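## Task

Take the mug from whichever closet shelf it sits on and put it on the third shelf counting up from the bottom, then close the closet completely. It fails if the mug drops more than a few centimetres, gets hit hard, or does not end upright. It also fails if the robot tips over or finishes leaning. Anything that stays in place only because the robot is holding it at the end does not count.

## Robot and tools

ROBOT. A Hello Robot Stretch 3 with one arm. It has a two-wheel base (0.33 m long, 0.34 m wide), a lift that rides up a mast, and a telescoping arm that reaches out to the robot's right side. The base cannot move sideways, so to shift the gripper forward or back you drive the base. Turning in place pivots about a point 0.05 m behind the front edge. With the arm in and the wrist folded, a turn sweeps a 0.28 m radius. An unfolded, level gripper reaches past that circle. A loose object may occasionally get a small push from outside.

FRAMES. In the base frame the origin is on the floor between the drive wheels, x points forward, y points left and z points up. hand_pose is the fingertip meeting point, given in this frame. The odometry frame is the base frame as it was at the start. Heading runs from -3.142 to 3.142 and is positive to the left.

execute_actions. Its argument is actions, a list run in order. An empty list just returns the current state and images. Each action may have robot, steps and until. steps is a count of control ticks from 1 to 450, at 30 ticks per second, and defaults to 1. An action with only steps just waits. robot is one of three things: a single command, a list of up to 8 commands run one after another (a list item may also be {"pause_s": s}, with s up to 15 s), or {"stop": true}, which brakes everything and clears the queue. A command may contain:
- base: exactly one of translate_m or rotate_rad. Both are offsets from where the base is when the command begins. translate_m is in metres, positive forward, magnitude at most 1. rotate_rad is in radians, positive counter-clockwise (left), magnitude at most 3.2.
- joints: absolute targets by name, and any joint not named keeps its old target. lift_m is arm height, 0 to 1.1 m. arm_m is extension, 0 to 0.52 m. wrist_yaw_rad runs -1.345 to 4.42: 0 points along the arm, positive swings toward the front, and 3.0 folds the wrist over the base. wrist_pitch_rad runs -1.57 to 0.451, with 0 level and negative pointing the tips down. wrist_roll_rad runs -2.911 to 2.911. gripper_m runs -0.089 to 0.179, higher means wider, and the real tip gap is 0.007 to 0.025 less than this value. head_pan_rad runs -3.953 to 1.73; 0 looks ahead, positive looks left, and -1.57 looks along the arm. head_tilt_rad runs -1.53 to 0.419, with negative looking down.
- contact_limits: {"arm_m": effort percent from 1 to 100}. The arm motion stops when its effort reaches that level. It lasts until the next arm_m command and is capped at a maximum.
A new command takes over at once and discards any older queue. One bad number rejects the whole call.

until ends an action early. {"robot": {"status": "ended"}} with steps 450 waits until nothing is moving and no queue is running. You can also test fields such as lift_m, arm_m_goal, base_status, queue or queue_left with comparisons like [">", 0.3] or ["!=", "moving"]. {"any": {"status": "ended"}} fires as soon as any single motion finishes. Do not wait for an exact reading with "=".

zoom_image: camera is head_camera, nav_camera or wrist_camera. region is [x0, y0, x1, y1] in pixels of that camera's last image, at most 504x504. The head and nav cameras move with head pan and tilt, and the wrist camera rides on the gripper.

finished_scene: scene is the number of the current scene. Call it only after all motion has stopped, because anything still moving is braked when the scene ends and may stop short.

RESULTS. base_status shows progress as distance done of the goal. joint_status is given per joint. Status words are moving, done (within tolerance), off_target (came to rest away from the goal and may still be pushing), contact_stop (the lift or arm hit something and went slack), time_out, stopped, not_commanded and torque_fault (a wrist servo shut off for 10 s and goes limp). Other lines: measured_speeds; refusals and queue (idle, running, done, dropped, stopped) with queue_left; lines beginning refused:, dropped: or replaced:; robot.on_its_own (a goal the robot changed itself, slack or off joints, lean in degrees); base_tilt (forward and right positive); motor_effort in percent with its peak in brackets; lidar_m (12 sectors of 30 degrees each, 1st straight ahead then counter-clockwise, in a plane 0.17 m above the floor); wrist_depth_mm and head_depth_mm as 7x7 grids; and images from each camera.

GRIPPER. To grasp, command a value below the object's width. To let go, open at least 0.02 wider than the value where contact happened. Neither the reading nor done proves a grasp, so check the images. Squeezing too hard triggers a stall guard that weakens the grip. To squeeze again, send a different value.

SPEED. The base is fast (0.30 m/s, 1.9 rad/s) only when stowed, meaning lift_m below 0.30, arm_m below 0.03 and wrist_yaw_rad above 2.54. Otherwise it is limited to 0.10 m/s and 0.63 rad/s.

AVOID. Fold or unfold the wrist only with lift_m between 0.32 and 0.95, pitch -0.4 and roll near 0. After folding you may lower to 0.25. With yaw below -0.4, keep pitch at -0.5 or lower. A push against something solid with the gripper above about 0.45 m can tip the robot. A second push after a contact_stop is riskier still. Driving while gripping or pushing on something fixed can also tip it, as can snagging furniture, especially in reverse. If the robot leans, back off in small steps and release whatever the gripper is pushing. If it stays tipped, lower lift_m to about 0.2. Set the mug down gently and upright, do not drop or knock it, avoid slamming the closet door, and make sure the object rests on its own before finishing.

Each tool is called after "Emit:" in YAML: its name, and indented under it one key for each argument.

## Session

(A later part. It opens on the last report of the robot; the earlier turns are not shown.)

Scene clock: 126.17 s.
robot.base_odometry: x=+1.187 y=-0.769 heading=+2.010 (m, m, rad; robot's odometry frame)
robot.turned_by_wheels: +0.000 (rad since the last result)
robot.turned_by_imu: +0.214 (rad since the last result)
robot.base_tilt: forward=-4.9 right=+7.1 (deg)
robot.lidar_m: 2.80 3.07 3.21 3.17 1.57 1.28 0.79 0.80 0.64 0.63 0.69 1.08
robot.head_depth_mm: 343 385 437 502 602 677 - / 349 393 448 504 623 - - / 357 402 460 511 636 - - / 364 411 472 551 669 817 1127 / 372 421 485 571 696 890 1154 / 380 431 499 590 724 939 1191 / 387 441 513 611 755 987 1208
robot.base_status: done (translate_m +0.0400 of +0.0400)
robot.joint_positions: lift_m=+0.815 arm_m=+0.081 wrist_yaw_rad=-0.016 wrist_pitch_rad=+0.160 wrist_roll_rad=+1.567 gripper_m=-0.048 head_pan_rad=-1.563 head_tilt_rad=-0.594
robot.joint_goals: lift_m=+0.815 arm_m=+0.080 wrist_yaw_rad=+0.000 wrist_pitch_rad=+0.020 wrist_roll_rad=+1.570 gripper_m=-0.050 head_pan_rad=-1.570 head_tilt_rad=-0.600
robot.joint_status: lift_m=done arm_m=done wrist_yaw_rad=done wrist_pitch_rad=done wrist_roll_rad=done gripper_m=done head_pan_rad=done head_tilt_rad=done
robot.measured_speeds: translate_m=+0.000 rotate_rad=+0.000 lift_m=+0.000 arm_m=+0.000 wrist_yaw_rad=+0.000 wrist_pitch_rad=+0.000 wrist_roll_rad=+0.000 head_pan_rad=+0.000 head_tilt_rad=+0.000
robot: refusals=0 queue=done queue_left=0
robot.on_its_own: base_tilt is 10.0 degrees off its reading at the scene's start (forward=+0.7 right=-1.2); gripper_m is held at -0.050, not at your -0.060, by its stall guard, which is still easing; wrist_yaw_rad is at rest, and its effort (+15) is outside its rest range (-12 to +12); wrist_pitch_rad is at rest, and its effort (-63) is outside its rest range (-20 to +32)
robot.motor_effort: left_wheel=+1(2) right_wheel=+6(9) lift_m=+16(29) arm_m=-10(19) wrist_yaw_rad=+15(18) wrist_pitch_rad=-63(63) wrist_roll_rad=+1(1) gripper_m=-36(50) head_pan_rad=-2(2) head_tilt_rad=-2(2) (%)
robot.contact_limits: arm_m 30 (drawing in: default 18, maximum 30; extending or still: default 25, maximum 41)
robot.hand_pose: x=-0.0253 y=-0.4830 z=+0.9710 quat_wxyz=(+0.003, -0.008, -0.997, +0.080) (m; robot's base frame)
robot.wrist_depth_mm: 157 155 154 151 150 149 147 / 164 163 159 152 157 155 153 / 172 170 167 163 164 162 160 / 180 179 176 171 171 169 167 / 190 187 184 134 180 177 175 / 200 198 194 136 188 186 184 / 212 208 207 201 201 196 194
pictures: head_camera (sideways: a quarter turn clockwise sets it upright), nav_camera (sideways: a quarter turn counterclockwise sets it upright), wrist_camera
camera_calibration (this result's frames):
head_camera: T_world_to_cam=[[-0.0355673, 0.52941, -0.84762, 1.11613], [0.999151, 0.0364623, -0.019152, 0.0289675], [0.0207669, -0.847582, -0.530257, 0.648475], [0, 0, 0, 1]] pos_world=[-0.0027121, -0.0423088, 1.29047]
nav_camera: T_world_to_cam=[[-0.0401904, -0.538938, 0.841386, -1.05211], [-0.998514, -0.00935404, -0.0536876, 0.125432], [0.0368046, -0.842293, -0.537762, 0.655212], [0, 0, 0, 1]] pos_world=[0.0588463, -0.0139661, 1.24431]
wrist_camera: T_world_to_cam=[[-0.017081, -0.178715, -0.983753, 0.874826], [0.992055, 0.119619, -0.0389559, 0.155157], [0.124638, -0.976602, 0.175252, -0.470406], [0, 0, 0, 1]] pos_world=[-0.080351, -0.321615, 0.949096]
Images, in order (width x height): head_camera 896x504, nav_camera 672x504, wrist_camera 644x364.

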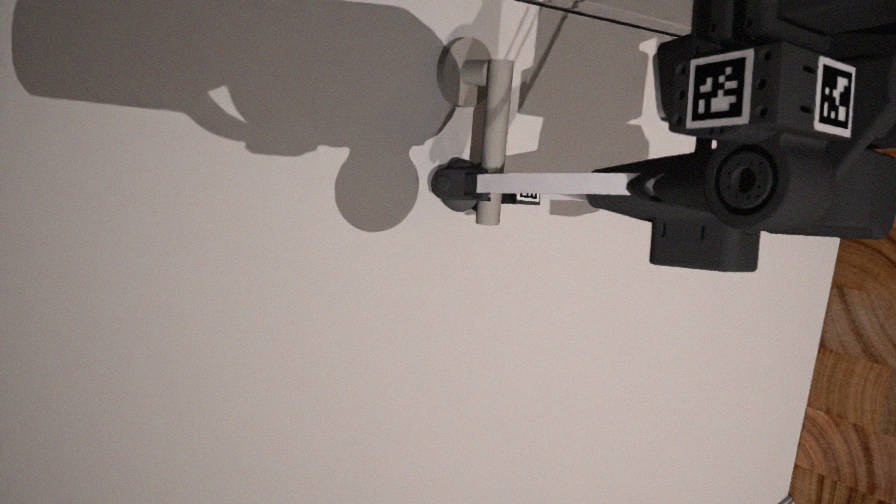

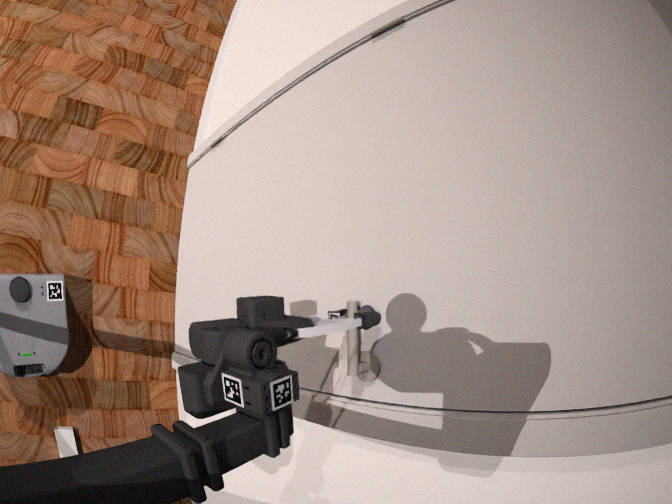

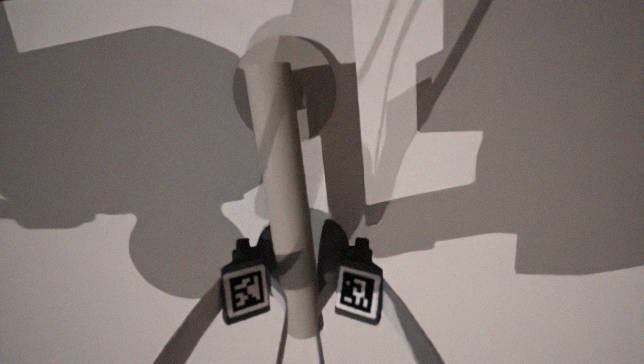

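Emit:
execute_actions:
  actions:
    - {"robot":[{"joints":{"arm_m":0.22}},{"joints":{"gripper_m":0.07}},{"joints":{"arm_m":0.05,"head_tilt_rad":-0.2,"head_pan_rad":-1.3}}],"steps":250,"until":{"robot":{"status":"ended"}}}

Scene clock: 132.73 s.
robot.base_odometry: x=+1.187 y=-0.769 heading=+2.010 (m, m, rad; robot's odometry frame)
robot.turned_by_wheels: +0.000 (rad since the last result)
robot.turned_by_imu: -0.193 (rad since the last result)
robot.base_tilt: forward=+0.7 right=-1.2 (deg)
robot.lidar_m: 2.14 2.87 3.29 3.10 1.36 1.37 0.83 0.83 0.67 0.65 0.67 0.86
robot.head_depth_mm: 534 550 568 587 607 627 651 / 546 564 582 605 625 649 673 / 559 580 599 620 645 667 696 / 574 594 615 639 661 689 719 / 590 610 635 656 682 710 743 / 608 628 652 678 705 737 771 / 624 647 671 697 729 763 797
robot.base_status: done (translate_m +0.0400 of +0.0400)
robot.joint_positions: lift_m=+0.815 arm_m=+0.050 wrist_yaw_rad=+0.002 wrist_pitch_rad=-0.005 wrist_roll_rad=+1.568 gripper_m=+0.070 head_pan_rad=-1.307 head_tilt_rad=-0.211
robot.joint_goals: lift_m=+0.815 arm_m=+0.050 wrist_yaw_rad=+0.000 wrist_pitch_rad=+0.020 wrist_roll_rad=+1.570 gripper_m=+0.070 head_pan_rad=-1.300 head_tilt_rad=-0.200
robot.joint_status: lift_m=done arm_m=done wrist_yaw_rad=done wrist_pitch_rad=done wrist_roll_rad=done gripper_m=done head_pan_rad=done head_tilt_rad=done
robot.measured_speeds: translate_m=+0.000 rotate_rad=+0.000 lift_m=+0.000 arm_m=+0.000 wrist_yaw_rad=+0.000 wrist_pitch_rad=+0.000 wrist_roll_rad=+0.000 head_pan_rad=+0.000 head_tilt_rad=+0.000
robot: refusals=0 queue=done queue_left=0
robot.motor_effort: left_wheel=+1(51) right_wheel=+0(16) lift_m=+25(26) arm_m=-2(16) wrist_yaw_rad=-2(36) wrist_pitch_rad=+11(63) wrist_roll_rad=+1(1) gripper_m=+0(88) head_pan_rad=+1(19) head_tilt_rad=+5(24) (%)
robot.hand_pose: x=-0.0209 y=-0.4514 z=+0.9281 quat_wxyz=(+0.002, +0.001, -1.000, -0.003) (m; robot's base frame)
robot.wrist_depth_mm: 346 344 340 338 333 332 328 / 363 363 358 352 350 347 344 / 372 367 361 359 357 352 350 / 374 371 369 365 361 361 354 / 383 377 374 370 370 366 362 / 387 386 - 379 374 371 368 / 393 389 392 386 380 377 374
pictures: head_camera (sideways: a quarter turn clockwise sets it upright), nav_camera (sideways: a quarter turn counterclockwise sets it upright), wrist_camera
camera_calibration (this result's frames):
head_camera: T_world_to_cam=[[-0.0759753, 0.160276, -0.984144, 1.29457], [0.9597, 0.279571, -0.0285578, 0.0414655], [0.270561, -0.946653, -0.175057, 0.184698], [0, 0, 0, 1]] pos_world=[0.00858911, -0.0442366, 1.30756]
nav_camera: T_world_to_cam=[[0.00554441, -0.190317, 0.981707, -1.23553], [-0.958344, -0.28136, -0.0491328, 0.119283], [0.285564, -0.94054, -0.183949, 0.193251], [0, 0, 0, 1]] pos_world=[0.0659789, -0.0198191, 1.25433]
wrist_camera: T_world_to_cam=[[-0.0132123, -0.0145531, -0.999807, 0.92736], [0.989861, 0.141231, -0.0151366, 0.132928], [0.141424, -0.98987, 0.0125395, -0.287221], [0, 0, 0, 1]] pos_world=[-0.0787075, -0.289589, 0.932794]
Images, in order (width x height): head_camera 896x504, nav_camera 672x504, wrist_camera 644x364.

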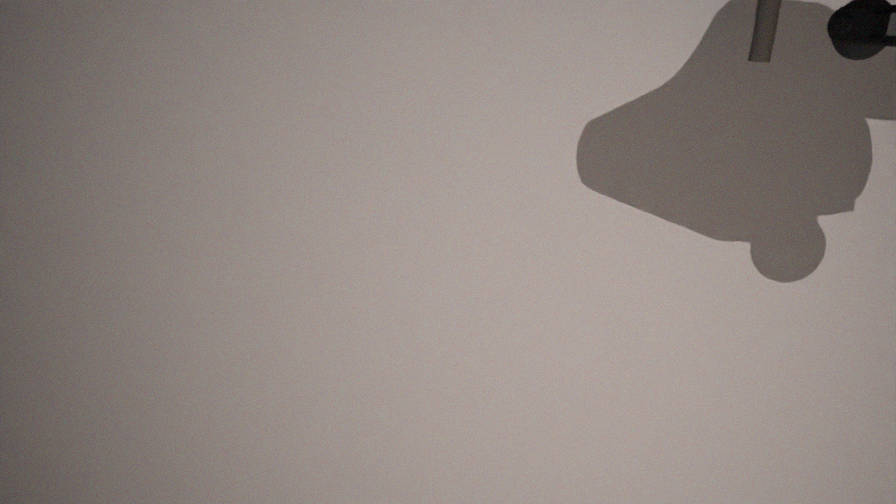

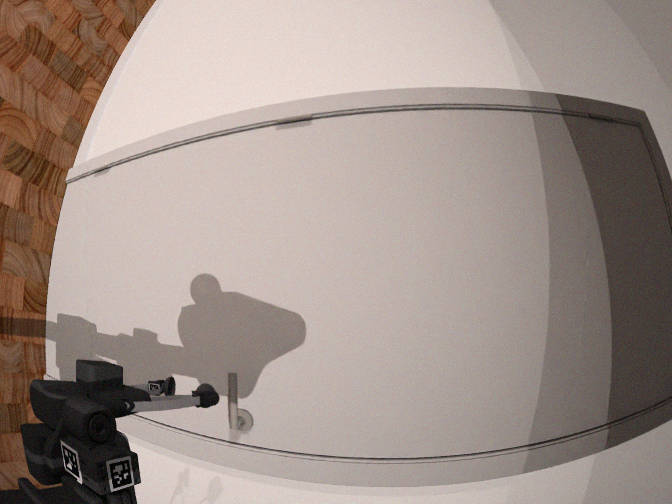

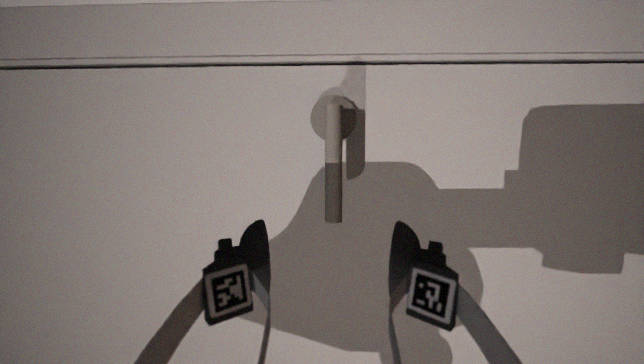

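Emit:
execute_actions:
  actions:
    - {"robot":[{"joints":{"lift_m":1.1,"wrist_pitch_rad":-1.57,"gripper_m":0.055,"head_pan_rad":-1.563,"head_tilt_rad":-0.4}},{"joints":{"arm_m":0.484}},{"joints":{"lift_m":1.022}},{"joints":{"gripper_m":-0.05}},{"pause_s":0.7},{"joints":{"lift_m":1.07}}],"steps":450,"until":{"robot":{"status":"ended"}}}

Scene clock: 146.07 s.
robot.base_odometry: x=+1.187 y=-0.769 heading=+2.010 (m, m, rad; robot's odometry frame)
robot.turned_by_wheels: +0.000 (rad since the last result)
robot.turned_by_imu: +0.002 (rad since the last result)
robot.base_tilt: forward=+0.8 right=-1.2 (deg)
robot.lidar_m: 2.14 2.87 3.29 3.11 1.36 1.38 0.83 0.83 0.67 0.65 0.67 0.86
robot.head_depth_mm: 527 561 - 647 693 757 855 / 528 563 - 642 692 768 838 / 528 564 598 664 695 768 846 / 530 565 605 651 703 769 847 / 530 566 606 654 707 773 849 / 531 566 608 653 709 774 853 / 531 568 608 656 709 775 854
robot.base_status: done (translate_m +0.0400 of +0.0400)
robot.joint_positions: lift_m=+1.026 arm_m=+0.484 wrist_yaw_rad=+0.001 wrist_pitch_rad=-1.544 wrist_roll_rad=+1.568 gripper_m=-0.046 head_pan_rad=-1.556 head_tilt_rad=-0.395
robot.joint_goals: lift_m=+1.026 arm_m=+0.484 wrist_yaw_rad=+0.000 wrist_pitch_rad=-1.570 wrist_roll_rad=+1.570 gripper_m=-0.047 head_pan_rad=-1.563 head_tilt_rad=-0.400
robot.joint_status: lift_m=contact_stop arm_m=done wrist_yaw_rad=done wrist_pitch_rad=done wrist_roll_rad=done gripper_m=done head_pan_rad=done head_tilt_rad=done
robot.measured_speeds: translate_m=+0.000 rotate_rad=+0.000 lift_m=-0.009 arm_m=+0.000 wrist_yaw_rad=+0.000 wrist_pitch_rad=+0.000 wrist_roll_rad=+0.000 head_pan_rad=+0.000 head_tilt_rad=+0.000
robot: refusals=0 queue=dropped queue_left=0
robot.on_its_own: lift_m is slack since a contact_stop, until your next command for it (your +1.070 is given up)
robot.motor_effort: left_wheel=+1(1) right_wheel=-1(1) lift_m=+38(51) arm_m=+2(4) wrist_yaw_rad=-1(2) wrist_pitch_rad=-12(15) wrist_roll_rad=+1(1) gripper_m=-24(99) head_pan_rad=-2(18) head_tilt_rad=-1(16) (%)
robot.hand_pose: x=-0.0216 y=-0.6113 z=+0.9081 quat_wxyz=(+0.002, +0.001, -0.716, -0.698) (m; robot's base frame)
robot.wrist_depth_mm: - 76 142 998 994 968 973 / - 75 117 320 - 990 965 / - 74 116 129 - - - / - 73 134 258 - - - / - 73 132 135 - - - / - 72 116 135 - - - / - 73 143 261 - - -
pictures: head_camera (sideways: a quarter turn clockwise sets it upright), nav_camera (sideways: a quarter turn counterclockwise sets it upright), wrist_camera
camera_calibration (this result's frames):
head_camera: T_world_to_cam=[[-0.0366974, 0.351468, -0.93548, 1.23075], [0.998933, 0.0391556, -0.0244754, 0.035905], [0.028027, -0.935381, -0.35253, 0.417164], [0, 0, 0, 1]] pos_world=[-0.00239325, -0.0437678, 1.29928]
nav_camera: T_world_to_cam=[[-0.0389759, -0.362584, 0.931136, -1.16919], [-0.998269, -0.02695, -0.0522803, 0.123612], [0.0440502, -0.931561, -0.360906, 0.425038], [0, 0, 0, 1]] pos_world=[0.0591052, -0.0246484, 1.24853]
wrist_camera: T_world_to_cam=[[-0.0135491, 0.998826, -0.0465092, 0.658846], [0.990216, 0.0198639, 0.138125, -0.0574919], [0.138887, -0.0441827, -0.989322, 1.04266], [0, 0, 0, 1]] pos_world=[-0.0789556, -0.610863, 1.07011]
Images, in order (width x height): head_camera 896x504, nav_camera 672x504, wrist_camera 644x364.

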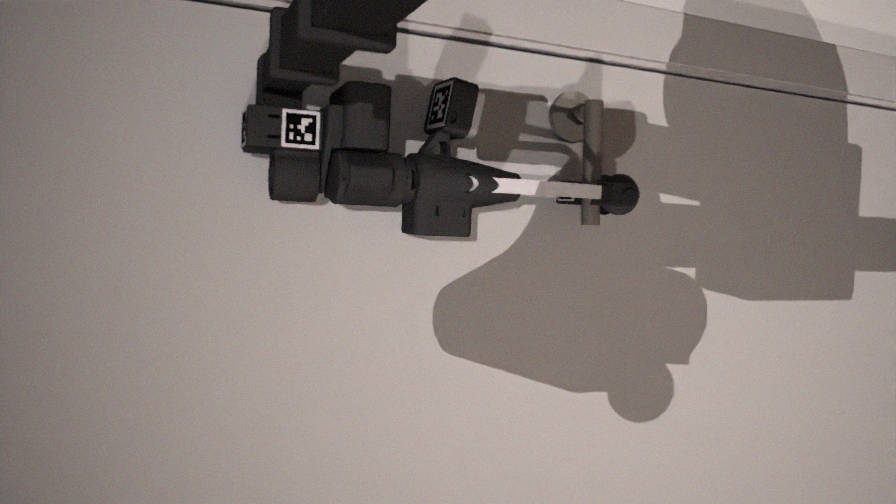

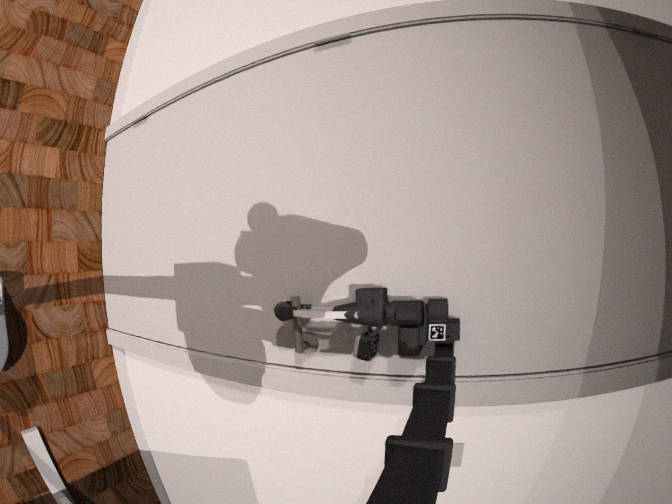

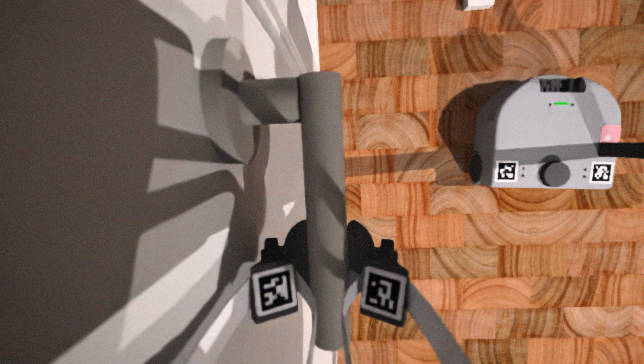

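Emit:
execute_actions:
  actions:
    - {"robot":[{"joints":{"lift_m":1.04}},{"joints":{"arm_m":0.52},"contact_limits":{"arm_m":20}}],"steps":90,"until":{"robot":{"status":"ended"}}}
    - {"robot":{"base":{"translate_m":0.02}},"steps":45}

Scene clock: 148.67 s.
robot.base_odometry: x=+1.178 y=-0.751 heading=+2.009 (m, m, rad; robot's odometry frame)
robot.turned_by_wheels: -0.001 (rad since the last result)
robot.turned_by_imu: -0.033 (rad since the last result)
robot.base_tilt: forward=+1.1 right=-0.3 (deg)
robot.lidar_m: 1.94 2.82 3.33 3.10 1.38 1.39 0.85 0.85 0.68 0.65 0.66 0.84
robot.head_depth_mm: 531 566 - 654 699 770 868 / 529 566 - 646 699 774 845 / 529 564 595 666 697 771 850 / 528 564 605 649 704 769 846 / 528 563 604 650 703 768 846 / 526 562 602 647 702 765 845 / 525 561 600 647 700 764 841
robot.base_status: moving (translate_m +0.0200 of +0.0200)
robot.joint_positions: lift_m=+1.020 arm_m=+0.484 wrist_yaw_rad=+0.002 wrist_pitch_rad=-1.552 wrist_roll_rad=+1.568 gripper_m=-0.043 head_pan_rad=-1.556 head_tilt_rad=-0.396
robot.joint_goals: lift_m=+1.020 arm_m=+0.484 wrist_yaw_rad=+0.000 wrist_pitch_rad=-1.570 wrist_roll_rad=+1.570 gripper_m=-0.044 head_pan_rad=-1.563 head_tilt_rad=-0.400
robot.joint_status: lift_m=contact_stop arm_m=done wrist_yaw_rad=done wrist_pitch_rad=done wrist_roll_rad=done gripper_m=done head_pan_rad=done head_tilt_rad=done
robot.measured_speeds: translate_m=+0.000 rotate_rad=+0.000 lift_m=+0.000 arm_m=+0.000 wrist_yaw_rad=+0.000 wrist_pitch_rad=+0.000 wrist_roll_rad=+0.000 head_pan_rad=+0.000 head_tilt_rad=+0.000
robot: refusals=0 queue=running queue_left=0
robot.on_its_own: gripper_m is held at -0.044, not at your -0.050, by its stall guard, which is not easing now; lift_m is slack since a contact_stop, until your next command for it (your +1.040 is given up)
robot.motor_effort: left_wheel=-14(46) right_wheel=+17(36) lift_m=+25(53) arm_m=+2(2) wrist_yaw_rad=-2(2) wrist_pitch_rad=-8(13) wrist_roll_rad=+1(1) gripper_m=-22(25) head_pan_rad=-3(2) head_tilt_rad=-1(2) (%)
robot.hand_pose: x=-0.0216 y=-0.6093 z=+0.9018 quat_wxyz=(+0.002, +0.001, -0.714, -0.701) (m; robot's base frame)
robot.wrist_depth_mm: - 83 161 - 997 961 961 / - 82 119 346 - 977 974 / - 80 122 292 - - - / - 79 144 129 - - - / - 77 139 129 - - - / - 76 121 129 - - - / - 74 144 254 - - -
pictures: head_camera (sideways: a quarter turn clockwise sets it upright), nav_camera (sideways: a quarter turn counterclockwise sets it upright), wrist_camera
dropped: robot: command 0 of its queue: lift_m: contact_stop
camera_calibration (this result's frames):
head_camera: T_world_to_cam=[[-0.0367039, 0.352532, -0.93508, 1.23023], [0.998934, 0.0391578, -0.0244475, 0.0358686], [0.0279971, -0.93498, -0.353593, 0.418548], [0, 0, 0, 1]] pos_world=[-0.00239442, -0.0437646, 1.29923]
nav_camera: T_world_to_cam=[[-0.0389697, -0.363641, 0.930724, -1.16865], [-0.99827, -0.026865, -0.0522943, 0.12363], [0.0440203, -0.931152, -0.361965, 0.426417], [0, 0, 0, 1]] pos_world=[0.0591036, -0.0245891, 1.2485]
wrist_camera: T_world_to_cam=[[-0.0145395, 0.999142, -0.0387728, 0.649774], [0.990198, 0.0197749, 0.138267, -0.0568188], [0.138915, -0.0363824, -0.989636, 1.04153], [0, 0, 0, 1]] pos_world=[-0.0789748, -0.6102, 1.06378]
Images, in order (width x height): head_camera 896x504, nav_camera 672x504, wrist_camera 644x364.

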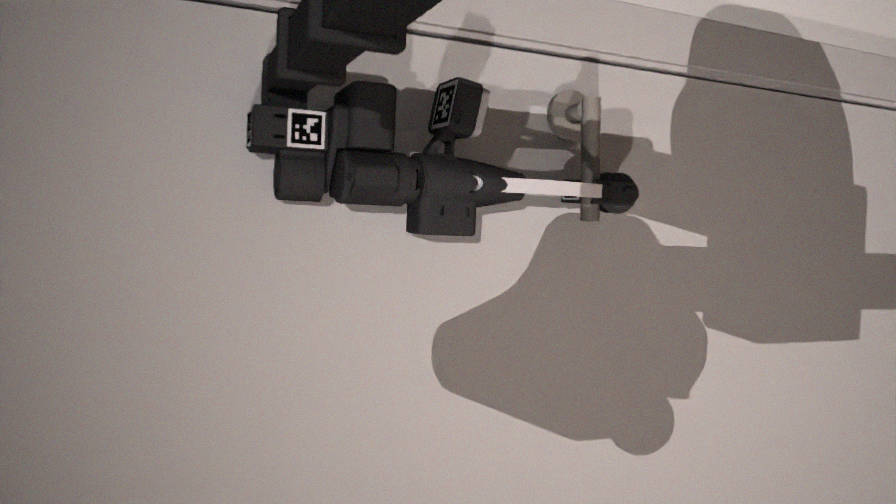

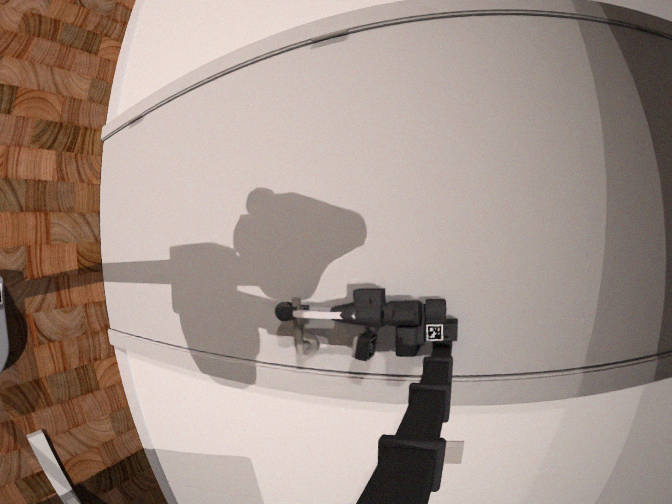

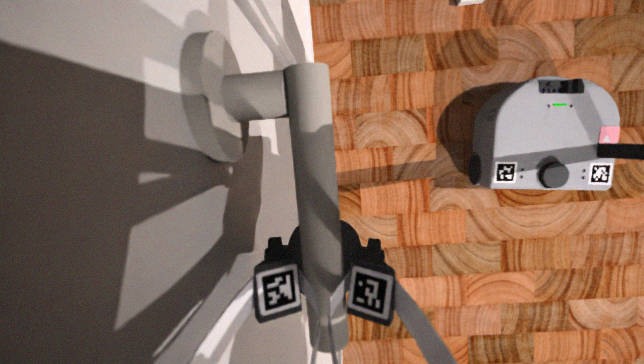

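Emit:
execute_actions:
  actions:
    - {"robot":[{"joints":{"gripper_m":0.055},"base":{"translate_m":-0.02}},{"joints":{"lift_m":1.0}},{"joints":{"arm_m":0.3,"head_tilt_rad":-1.1,"head_pan_rad":-1.3}}],"steps":250,"until":{"robot":{"status":"ended"}}}

Emit:
execute_actions:
  actions:
    - {"robot":{"joints":{"arm_m":0.0,"wrist_pitch_rad":-1.5,"head_tilt_rad":0.4,"head_pan_rad":-1.4}},"steps":250,"until":{"robot":{"status":"ended"}}}

Scene clock: 152.63 s.
robot.base_odometry: x=+1.187 y=-0.769 heading=+2.010 (m, m, rad; robot's odometry frame)
robot.turned_by_wheels: +0.001 (rad since the last result)
robot.turned_by_imu: +0.002 (rad since the last result)
robot.base_tilt: forward=+0.7 right=-1.3 (deg)
robot.lidar_m: 1.94 2.85 3.33 3.10 1.35 1.38 0.83 0.84 0.68 0.65 0.66 0.85
robot.head_depth_mm: 534 570 593 659 699 784 884 / 532 568 - 650 703 772 846 / 532 568 597 - 698 774 854 / 531 567 608 652 707 773 853 / 531 566 606 654 706 771 848 / 530 565 605 653 706 769 847 / 529 565 606 651 703 767 845
robot.base_status: done (translate_m -0.0200 of -0.0200)
robot.joint_positions: lift_m=+1.005 arm_m=+0.484 wrist_yaw_rad=+0.001 wrist_pitch_rad=-1.573 wrist_roll_rad=+1.568 gripper_m=+0.055 head_pan_rad=-1.556 head_tilt_rad=-0.396
robot.joint_goals: lift_m=+1.005 arm_m=+0.484 wrist_yaw_rad=+0.000 wrist_pitch_rad=-1.570 wrist_roll_rad=+1.570 gripper_m=+0.055 head_pan_rad=-1.563 head_tilt_rad=-0.400
robot.joint_status: lift_m=contact_stop arm_m=done wrist_yaw_rad=done wrist_pitch_rad=done wrist_roll_rad=done gripper_m=done head_pan_rad=done head_tilt_rad=done
robot.measured_speeds: translate_m=+0.000 rotate_rad=+0.000 lift_m=+0.012 arm_m=+0.000 wrist_yaw_rad=+0.000 wrist_pitch_rad=+0.024 wrist_roll_rad=+0.000 head_pan_rad=+0.000 head_tilt_rad=+0.000
robot: refusals=0 queue=dropped queue_left=0
robot.on_its_own: lift_m is slack since a contact_stop, until your next command for it (your +1.000 is given up)
robot.motor_effort: left_wheel=+0(27) right_wheel=+0(31) lift_m=+10(25) arm_m=+0(2) wrist_yaw_rad=-1(2) wrist_pitch_rad=+0(11) wrist_roll_rad=+1(1) gripper_m=+2(90) head_pan_rad=-3(4) head_tilt_rad=-1(1) (%)
robot.hand_pose: x=-0.0216 y=-0.6038 z=+0.8876 quat_wxyz=(+0.001, +0.001, -0.706, -0.708) (m; robot's base frame)
robot.wrist_depth_mm: - 92 169 988 976 971 960 / - 91 175 - - 989 984 / - 89 112 - - - - / - 87 125 - - - - / - 85 142 119 - - - / - 84 123 272 - - - / - 81 163 194 - - -
pictures: head_camera (sideways: a quarter turn clockwise sets it upright), nav_camera (sideways: a quarter turn counterclockwise sets it upright), wrist_camera
dropped: robot: command 1 of its queue: lift_m: contact_stop
camera_calibration (this result's frames):
head_camera: T_world_to_cam=[[-0.0367029, 0.352532, -0.93508, 1.23023], [0.998934, 0.0391549, -0.0244475, 0.0358686], [0.0279944, -0.93498, -0.353593, 0.418547], [0, 0, 0, 1]] pos_world=[-0.00239454, -0.0437645, 1.29923]
nav_camera: T_world_to_cam=[[-0.0389708, -0.363641, 0.930724, -1.16865], [-0.99827, -0.0268622, -0.0522943, 0.12363], [0.0440176, -0.931152, -0.361965, 0.426416], [0, 0, 0, 1]] pos_world=[0.0591036, -0.0245892, 1.2485]
wrist_camera: T_world_to_cam=[[-0.0133495, 0.999769, -0.0168532, 0.624695], [0.990223, 0.0155588, 0.138622, -0.0578408], [0.138852, -0.0148378, -0.990202, 1.04117], [0, 0, 0, 1]] pos_world=[-0.0789549, -0.608202, 1.04952]
Images, in order (width x height): head_camera 896x504, nav_camera 672x504, wrist_camera 644x364.

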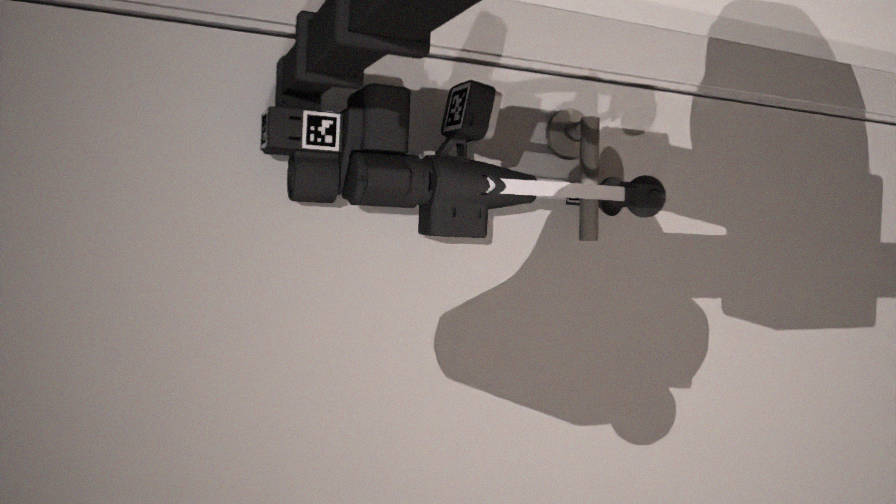

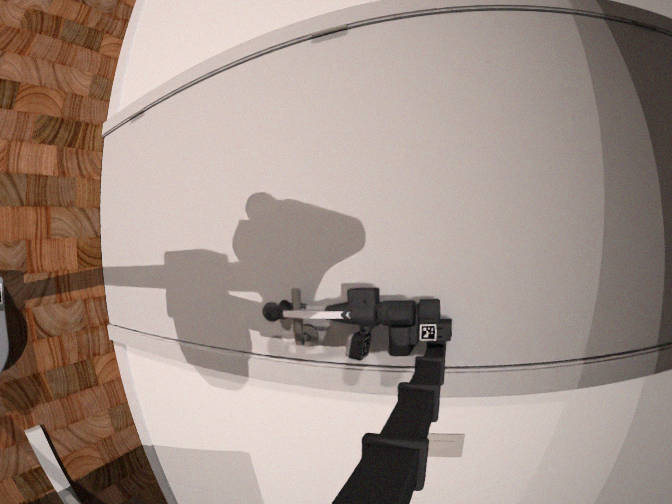

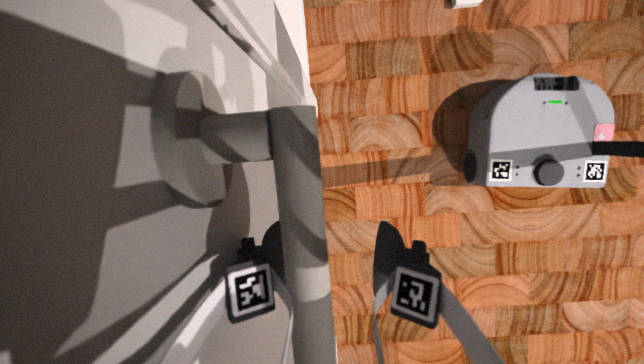

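Scene clock: 153.63 s.
robot.base_odometry: x=+1.187 y=-0.769 heading=+2.010 (m, m, rad; robot's odometry frame)
robot.turned_by_wheels: +0.000 (rad since the last result)
robot.turned_by_imu: +0.023 (rad since the last result)
robot.base_tilt: forward=+0.2 right=-0.3 (deg)
robot.lidar_m: 2.06 2.85 3.32 3.10 1.36 1.38 0.83 0.83 0.68 0.65 0.66 0.86
robot.head_depth_mm: 786 725 667 619 578 540 510 / 797 739 681 630 585 548 514 / 810 749 689 636 592 554 520 / 824 763 699 646 601 561 526 / 839 775 713 657 609 569 532 / 854 790 723 666 619 577 538 / 920 806 734 677 627 583 545
robot.base_status: done (translate_m -0.0200 of -0.0200)
robot.joint_positions: lift_m=+1.016 arm_m=+0.457 wrist_yaw_rad=-0.008 wrist_pitch_rad=-1.486 wrist_roll_rad=+1.582 gripper_m=+0.055 head_pan_rad=-1.407 head_tilt_rad=+0.384
robot.joint_goals: lift_m=+1.016 arm_m=+0.456 wrist_yaw_rad=+0.000 wrist_pitch_rad=-1.500 wrist_roll_rad=+1.570 gripper_m=+0.055 head_pan_rad=-1.400 head_tilt_rad=+0.400
robot.joint_status: lift_m=contact_stop arm_m=contact_stop wrist_yaw_rad=done wrist_pitch_rad=done wrist_roll_rad=done gripper_m=done head_pan_rad=done head_tilt_rad=done
robot.measured_speeds: translate_m=+0.000 rotate_rad=+0.001 lift_m=+0.000 arm_m=+0.021 wrist_yaw_rad=+0.010 wrist_pitch_rad=+0.000 wrist_roll_rad=-0.024 head_pan_rad=+0.000 head_tilt_rad=+0.000
robot: refusals=0 queue=dropped queue_left=0
robot.on_its_own: lift_m is slack since a contact_stop, until your next command for it (your +1.000 is given up); arm_m is slack since a contact_stop, until your next command for it (your +0.000 is given up)
robot.motor_effort: left_wheel=+1(3) right_wheel=-8(26) lift_m=+25(26) arm_m=-7(20) wrist_yaw_rad=+8(12) wrist_pitch_rad=-6(19) wrist_roll_rad=-5(7) gripper_m=+11(15) head_pan_rad=+2(12) head_tilt_rad=+6(34) (%)
robot.hand_pose: x=-0.0215 y=-0.5989 z=+0.8972 quat_wxyz=(-0.007, -0.007, -0.736, -0.677) (m; robot's base frame)
robot.wrist_depth_mm: - 82 147 906 973 943 916 / - 80 130 500 - 959 924 / - 79 110 111 - 982 - / - 78 115 228 - - 966 / - 77 130 118 - - - / - 75 111 120 - - - / - 74 137 199 - - -
pictures: head_camera (sideways: a quarter turn clockwise sets it upright), nav_camera (sideways: a quarter turn counterclockwise sets it upright), wrist_camera
camera_calibration (this result's frames):
head_camera: T_world_to_cam=[[0.0353337, -0.406557, -0.912942, 1.20195], [0.985934, 0.163506, -0.0346548, 0.0492682], [0.163361, -0.898876, 0.406615, -0.572014], [0, 0, 0, 1]] pos_world=[0.00239979, -0.0335619, 1.33161]
nav_camera: T_world_to_cam=[[-0.108481, 0.384133, 0.916882, -1.15119], [-0.977709, -0.208015, -0.0285287, 0.092608], [0.179767, -0.899539, 0.398136, -0.563999], [0, 0, 0, 1]] pos_world=[0.0670492, -0.0458639, 1.2827]
wrist_camera: T_world_to_cam=[[0.00991171, 0.99456, -0.10369, 0.6952], [0.990425, 0.00451459, 0.137977, -0.0653259], [0.137695, -0.104065, -0.984993, 0.992606], [0, 0, 0, 1]] pos_world=[-0.0788667, -0.587828, 1.05881]
Images, in order (width x height): head_camera 896x504, nav_camera 672x504, wrist_camera 644x364.

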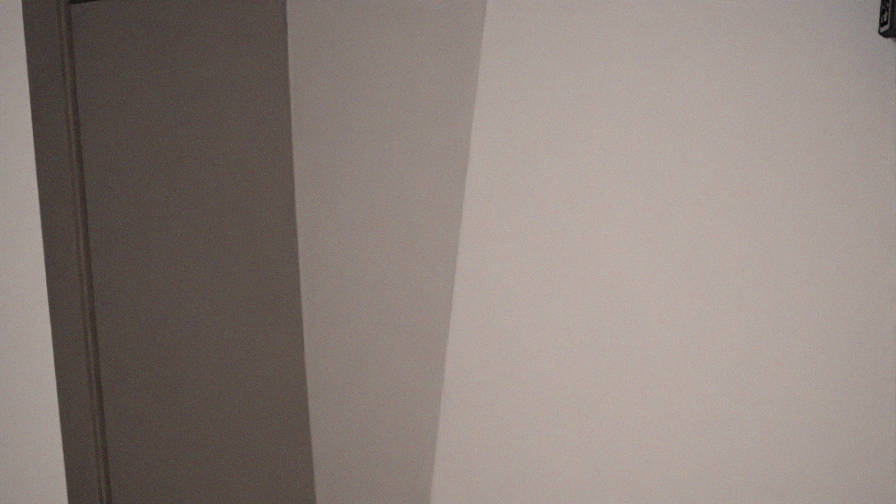

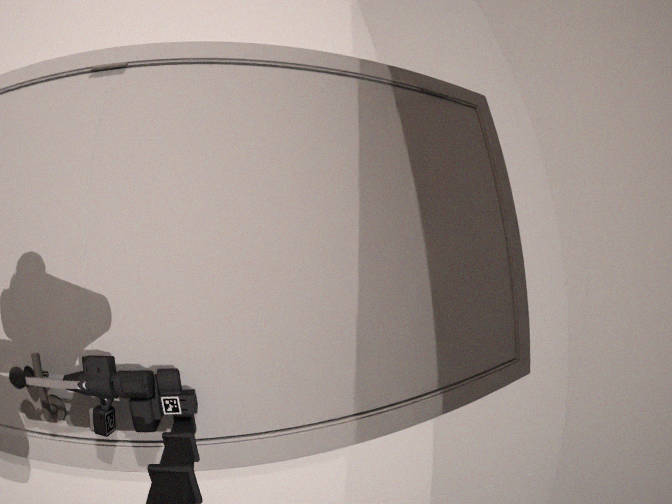

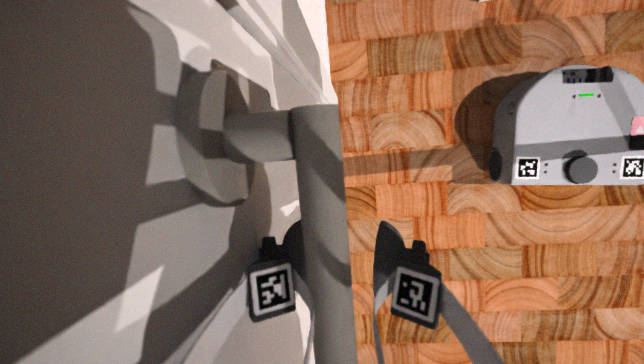

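Emit:
execute_actions:
  actions:
    - {"robot":{"joints":{"arm_m":0.478,"head_tilt_rad":-0.3,"head_pan_rad":-1.62}},"steps":90,"until":{"robot":{"status":"ended"}}}

Emit:
zoom_image:
  camera: "head_camera"
  region: [450,50,896,400]

Scene clock: 155.20 s.
robot.base_odometry: x=+1.187 y=-0.769 heading=+2.010 (m, m, rad; robot's odometry frame)
robot.turned_by_wheels: +0.000 (rad since the last result)
robot.turned_by_imu: +0.047 (rad since the last result)
robot.base_tilt: forward=+0.7 right=-1.3 (deg)
robot.lidar_m: 2.41 2.89 3.26 3.10 1.35 1.36 0.82 0.97 0.67 0.65 0.67 0.89
robot.head_depth_mm: 541 569 595 - 666 706 768 / 542 570 594 643 671 712 755 / 541 569 595 - 675 710 762 / 541 570 597 628 675 718 760 / 541 568 598 631 668 712 761 / 540 568 598 632 667 710 758 / 540 568 597 631 667 709 760
robot.base_status: done (translate_m -0.0200 of -0.0200)
robot.joint_positions: lift_m=+1.016 arm_m=+0.478 wrist_yaw_rad=-0.001 wrist_pitch_rad=-1.541 wrist_roll_rad=+1.573 gripper_m=+0.055 head_pan_rad=-1.613 head_tilt_rad=-0.298
robot.joint_goals: lift_m=+1.016 arm_m=+0.478 wrist_yaw_rad=+0.000 wrist_pitch_rad=-1.500 wrist_roll_rad=+1.570 gripper_m=+0.055 head_pan_rad=-1.620 head_tilt_rad=-0.300
robot.joint_status: lift_m=contact_stop arm_m=done wrist_yaw_rad=done wrist_pitch_rad=done wrist_roll_rad=done gripper_m=done head_pan_rad=done head_tilt_rad=done
robot.measured_speeds: translate_m=+0.000 rotate_rad=-0.003 lift_m=+0.000 arm_m=+0.000 wrist_yaw_rad=+0.000 wrist_pitch_rad=+0.000 wrist_roll_rad=+0.000 head_pan_rad=+0.000 head_tilt_rad=+0.000
robot: refusals=0 queue=done queue_left=0
robot.on_its_own: lift_m is slack since a contact_stop, until your next command for it (your +1.000 is given up)
robot.motor_effort: left_wheel=+3(35) right_wheel=+1(34) lift_m=+25(27) arm_m=+4(7) wrist_yaw_rad=+1(8) wrist_pitch_rad=+18(20) wrist_roll_rad=-1(4) gripper_m=+7(11) head_pan_rad=-3(17) head_tilt_rad=+0(28) (%)
robot.hand_pose: x=-0.0215 y=-0.6057 z=+0.8975 quat_wxyz=(-0.001, -0.002, -0.717, -0.697) (m; robot's base frame)
robot.wrist_depth_mm: - 79 114 119 964 964 967 / - 79 116 119 - 985 957 / - 79 144 123 - - - / - 79 145 125 - - - / - 79 143 128 - - - / - 78 116 130 - - - / - 78 160 768 - - -
pictures: head_camera (sideways: a quarter turn clockwise sets it upright), nav_camera (sideways: a quarter turn counterclockwise sets it upright), wrist_camera
camera_calibration (this result's frames):
head_camera: T_world_to_cam=[[-0.0204575, 0.260908, -0.965147, 1.26939], [0.999432, -0.020532, -0.0267346, 0.0388463], [-0.0267916, -0.965145, -0.26034, 0.297516], [0, 0, 0, 1]] pos_world=[-0.00488477, -0.0432515, 1.30364]
nav_camera: T_world_to_cam=[[-0.0557437, -0.268051, 0.961791, -1.20911], [-0.998389, 0.0252023, -0.050841, 0.121746], [-0.0106114, -0.963075, -0.269024, 0.305791], [0, 0, 0, 1]] pos_world=[0.0573939, -0.0326728, 1.25137]
wrist_camera: T_world_to_cam=[[-0.00631596, 0.998782, -0.0489411, 0.655059], [0.990315, 0.0130354, 0.138222, -0.060398], [0.138692, -0.0475941, -0.989191, 1.03022], [0, 0, 0, 1]] pos_world=[-0.0789331, -0.604441, 1.0595]
Images, in order (width x height): head_camera 896x504, nav_camera 672x504, wrist_camera 644x364.

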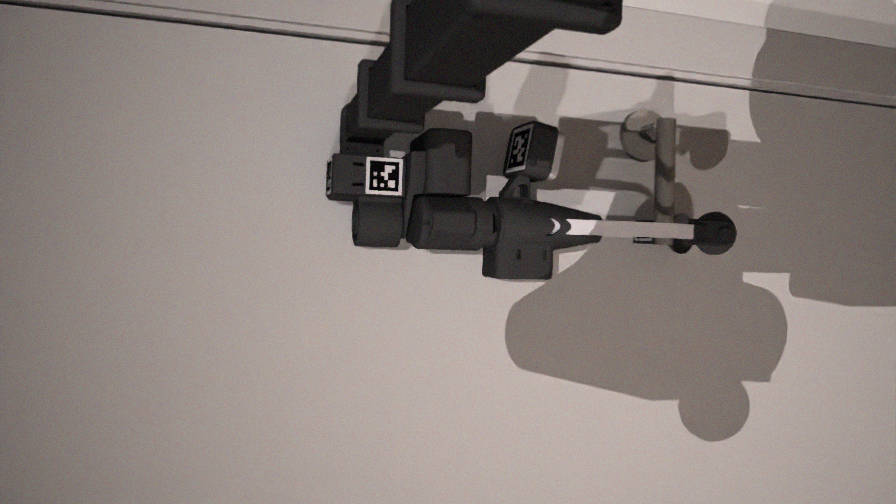

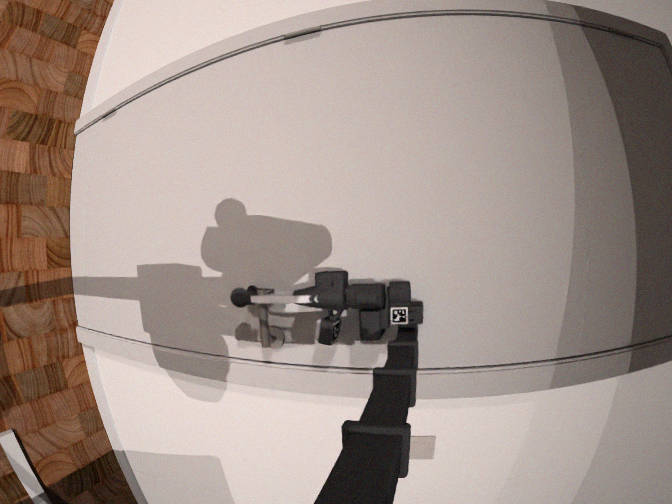

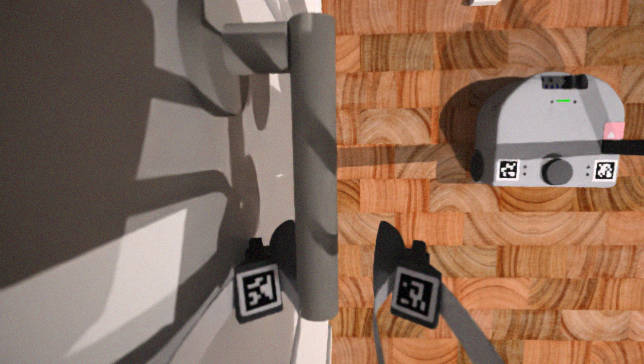

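Region (450, 50, 896, 400) of head_camera's 896x504 image, scaled by 1.130, with more detail than that image has; it fills the top 396 rows of this view, and the rest is white.

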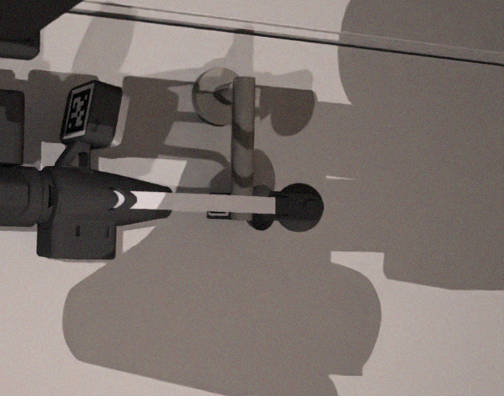

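Emit:
execute_actions:
  actions:
    - {"robot":[{"joints":{"lift_m":1.1}},{"joints":{"arm_m":0.05}},{"joints":{"lift_m":0.815,"wrist_pitch_rad":0.02,"wrist_yaw_rad":0.436,"gripper_m":0.07},"base":{"rotate_rad":-0.48}},{"base":{"translate_m":0.16},"joints":{"head_pan_rad":-1.3,"head_tilt_rad":-0.6}}],"steps":450,"until":{"robot":{"status":"ended"}}}

Scene clock: 173.17 s.
robot.base_odometry: x=+1.194 y=-0.609 heading=+1.530 (m, m, rad; robot's odometry frame)
robot.turned_by_wheels: -0.480 (rad since the last result)
robot.turned_by_imu: -0.468 (rad since the last result)
robot.base_tilt: forward=+0.7 right=-1.2 (deg)
robot.lidar_m: 0.86 2.57 2.78 3.28 3.22 1.51 1.48 0.95 0.82 0.59 0.57 0.60
robot.head_depth_mm: 490 543 607 681 782 923 - / 482 534 596 657 772 893 - / 474 524 583 652 743 878 - / 466 515 572 644 735 858 1031 / 461 505 561 629 715 833 998 / 453 498 550 617 700 811 963 / 446 489 540 603 683 789 934
robot.base_status: done (translate_m +0.1600 of +0.1600)
robot.joint_positions: lift_m=+0.815 arm_m=+0.050 wrist_yaw_rad=+0.434 wrist_pitch_rad=-0.005 wrist_roll_rad=+1.573 gripper_m=+0.070 head_pan_rad=-1.307 head_tilt_rad=-0.592
robot.joint_goals: lift_m=+0.815 arm_m=+0.050 wrist_yaw_rad=+0.436 wrist_pitch_rad=+0.020 wrist_roll_rad=+1.570 gripper_m=+0.070 head_pan_rad=-1.300 head_tilt_rad=-0.600
robot.joint_status: lift_m=done arm_m=done wrist_yaw_rad=done wrist_pitch_rad=done wrist_roll_rad=done gripper_m=done head_pan_rad=done head_tilt_rad=done
robot.measured_speeds: translate_m=+0.000 rotate_rad=+0.000 lift_m=+0.000 arm_m=+0.000 wrist_yaw_rad=+0.000 wrist_pitch_rad=+0.000 wrist_roll_rad=+0.000 head_pan_rad=+0.000 head_tilt_rad=+0.000
robot: refusals=0 queue=done queue_left=0
robot.motor_effort: left_wheel=+2(8) right_wheel=-2(5) lift_m=+20(33) arm_m=-3(5) wrist_yaw_rad=+2(2) wrist_pitch_rad=+12(20) wrist_roll_rad=-1(1) gripper_m=+1(64) head_pan_rad=+2(21) head_tilt_rad=-2(21) (%)
robot.hand_pose: x=+0.0863 y=-0.4276 z=+0.9283 quat_wxyz=(+0.000, +0.215, -0.977, -0.003) (m; robot's base frame)
robot.wrist_depth_mm: 314 313 308 307 304 301 299 / 318 315 314 310 308 307 303 / 325 320 318 317 312 311 310 / 331 327 322 321 319 317 312 / 335 332 326 325 322 321 319 / 336 338 - 330 328 326 323 / 345 342 337 335 332 328 327
pictures: head_camera (sideways: a quarter turn clockwise sets it upright), nav_camera (sideways: a quarter turn counterclockwise sets it upright), wrist_camera
camera_calibration (this result's frames):
head_camera: T_world_to_cam=[[-0.168104, 0.501749, -0.848522, 1.11811], [0.957354, 0.288278, -0.0192012, 0.0292865], [0.234976, -0.815564, -0.528812, 0.645288], [0, 0, 0, 1]] pos_world=[0.00829496, -0.04318, 1.29054]
nav_camera: T_world_to_cam=[[0.0972323, -0.530162, 0.842303, -1.05414], [-0.96357, -0.262012, -0.0536844, 0.125215], [0.249154, -0.806398, -0.536325, 0.652047], [0, 0, 0, 1]] pos_world=[0.0606893, -0.000247519, 1.24434]
wrist_camera: T_world_to_cam=[[-0.00142604, -0.0164578, -0.999864, 0.927533], [0.839783, 0.542828, -0.0101327, 0.20347], [0.542921, -0.839682, 0.0130469, -0.249768], [0, 0, 0, 1]] pos_world=[-0.0339436, -0.30491, 0.932727]
Images, in order (width x height): head_camera 896x504, nav_camera 672x504, wrist_camera 644x364.

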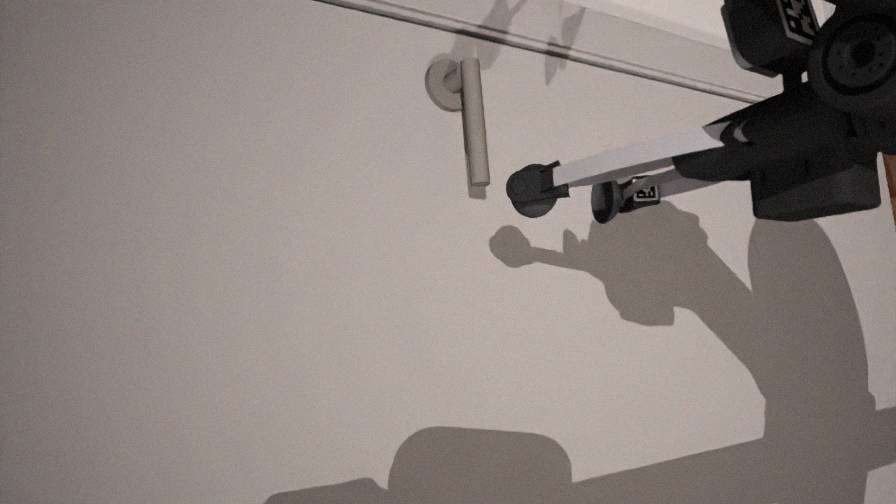

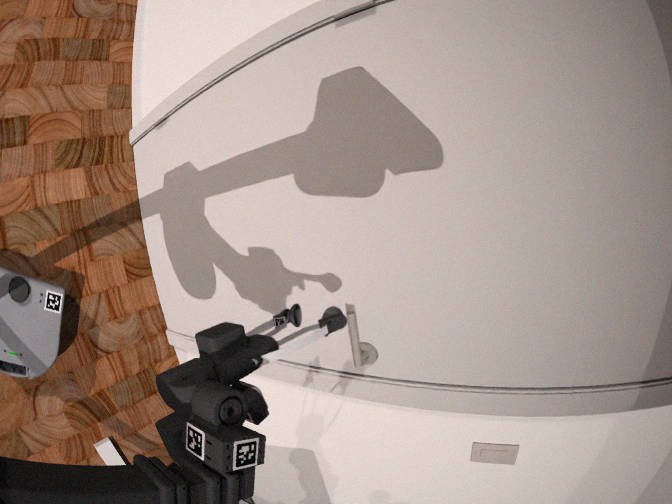

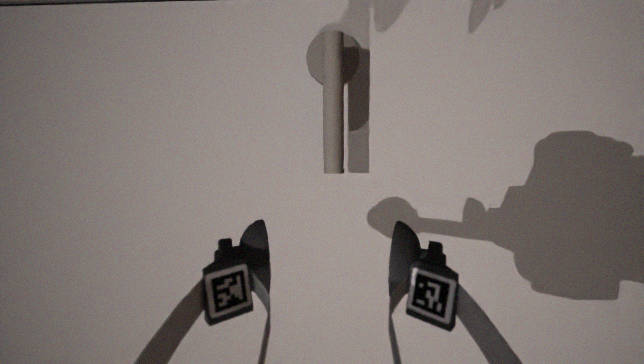

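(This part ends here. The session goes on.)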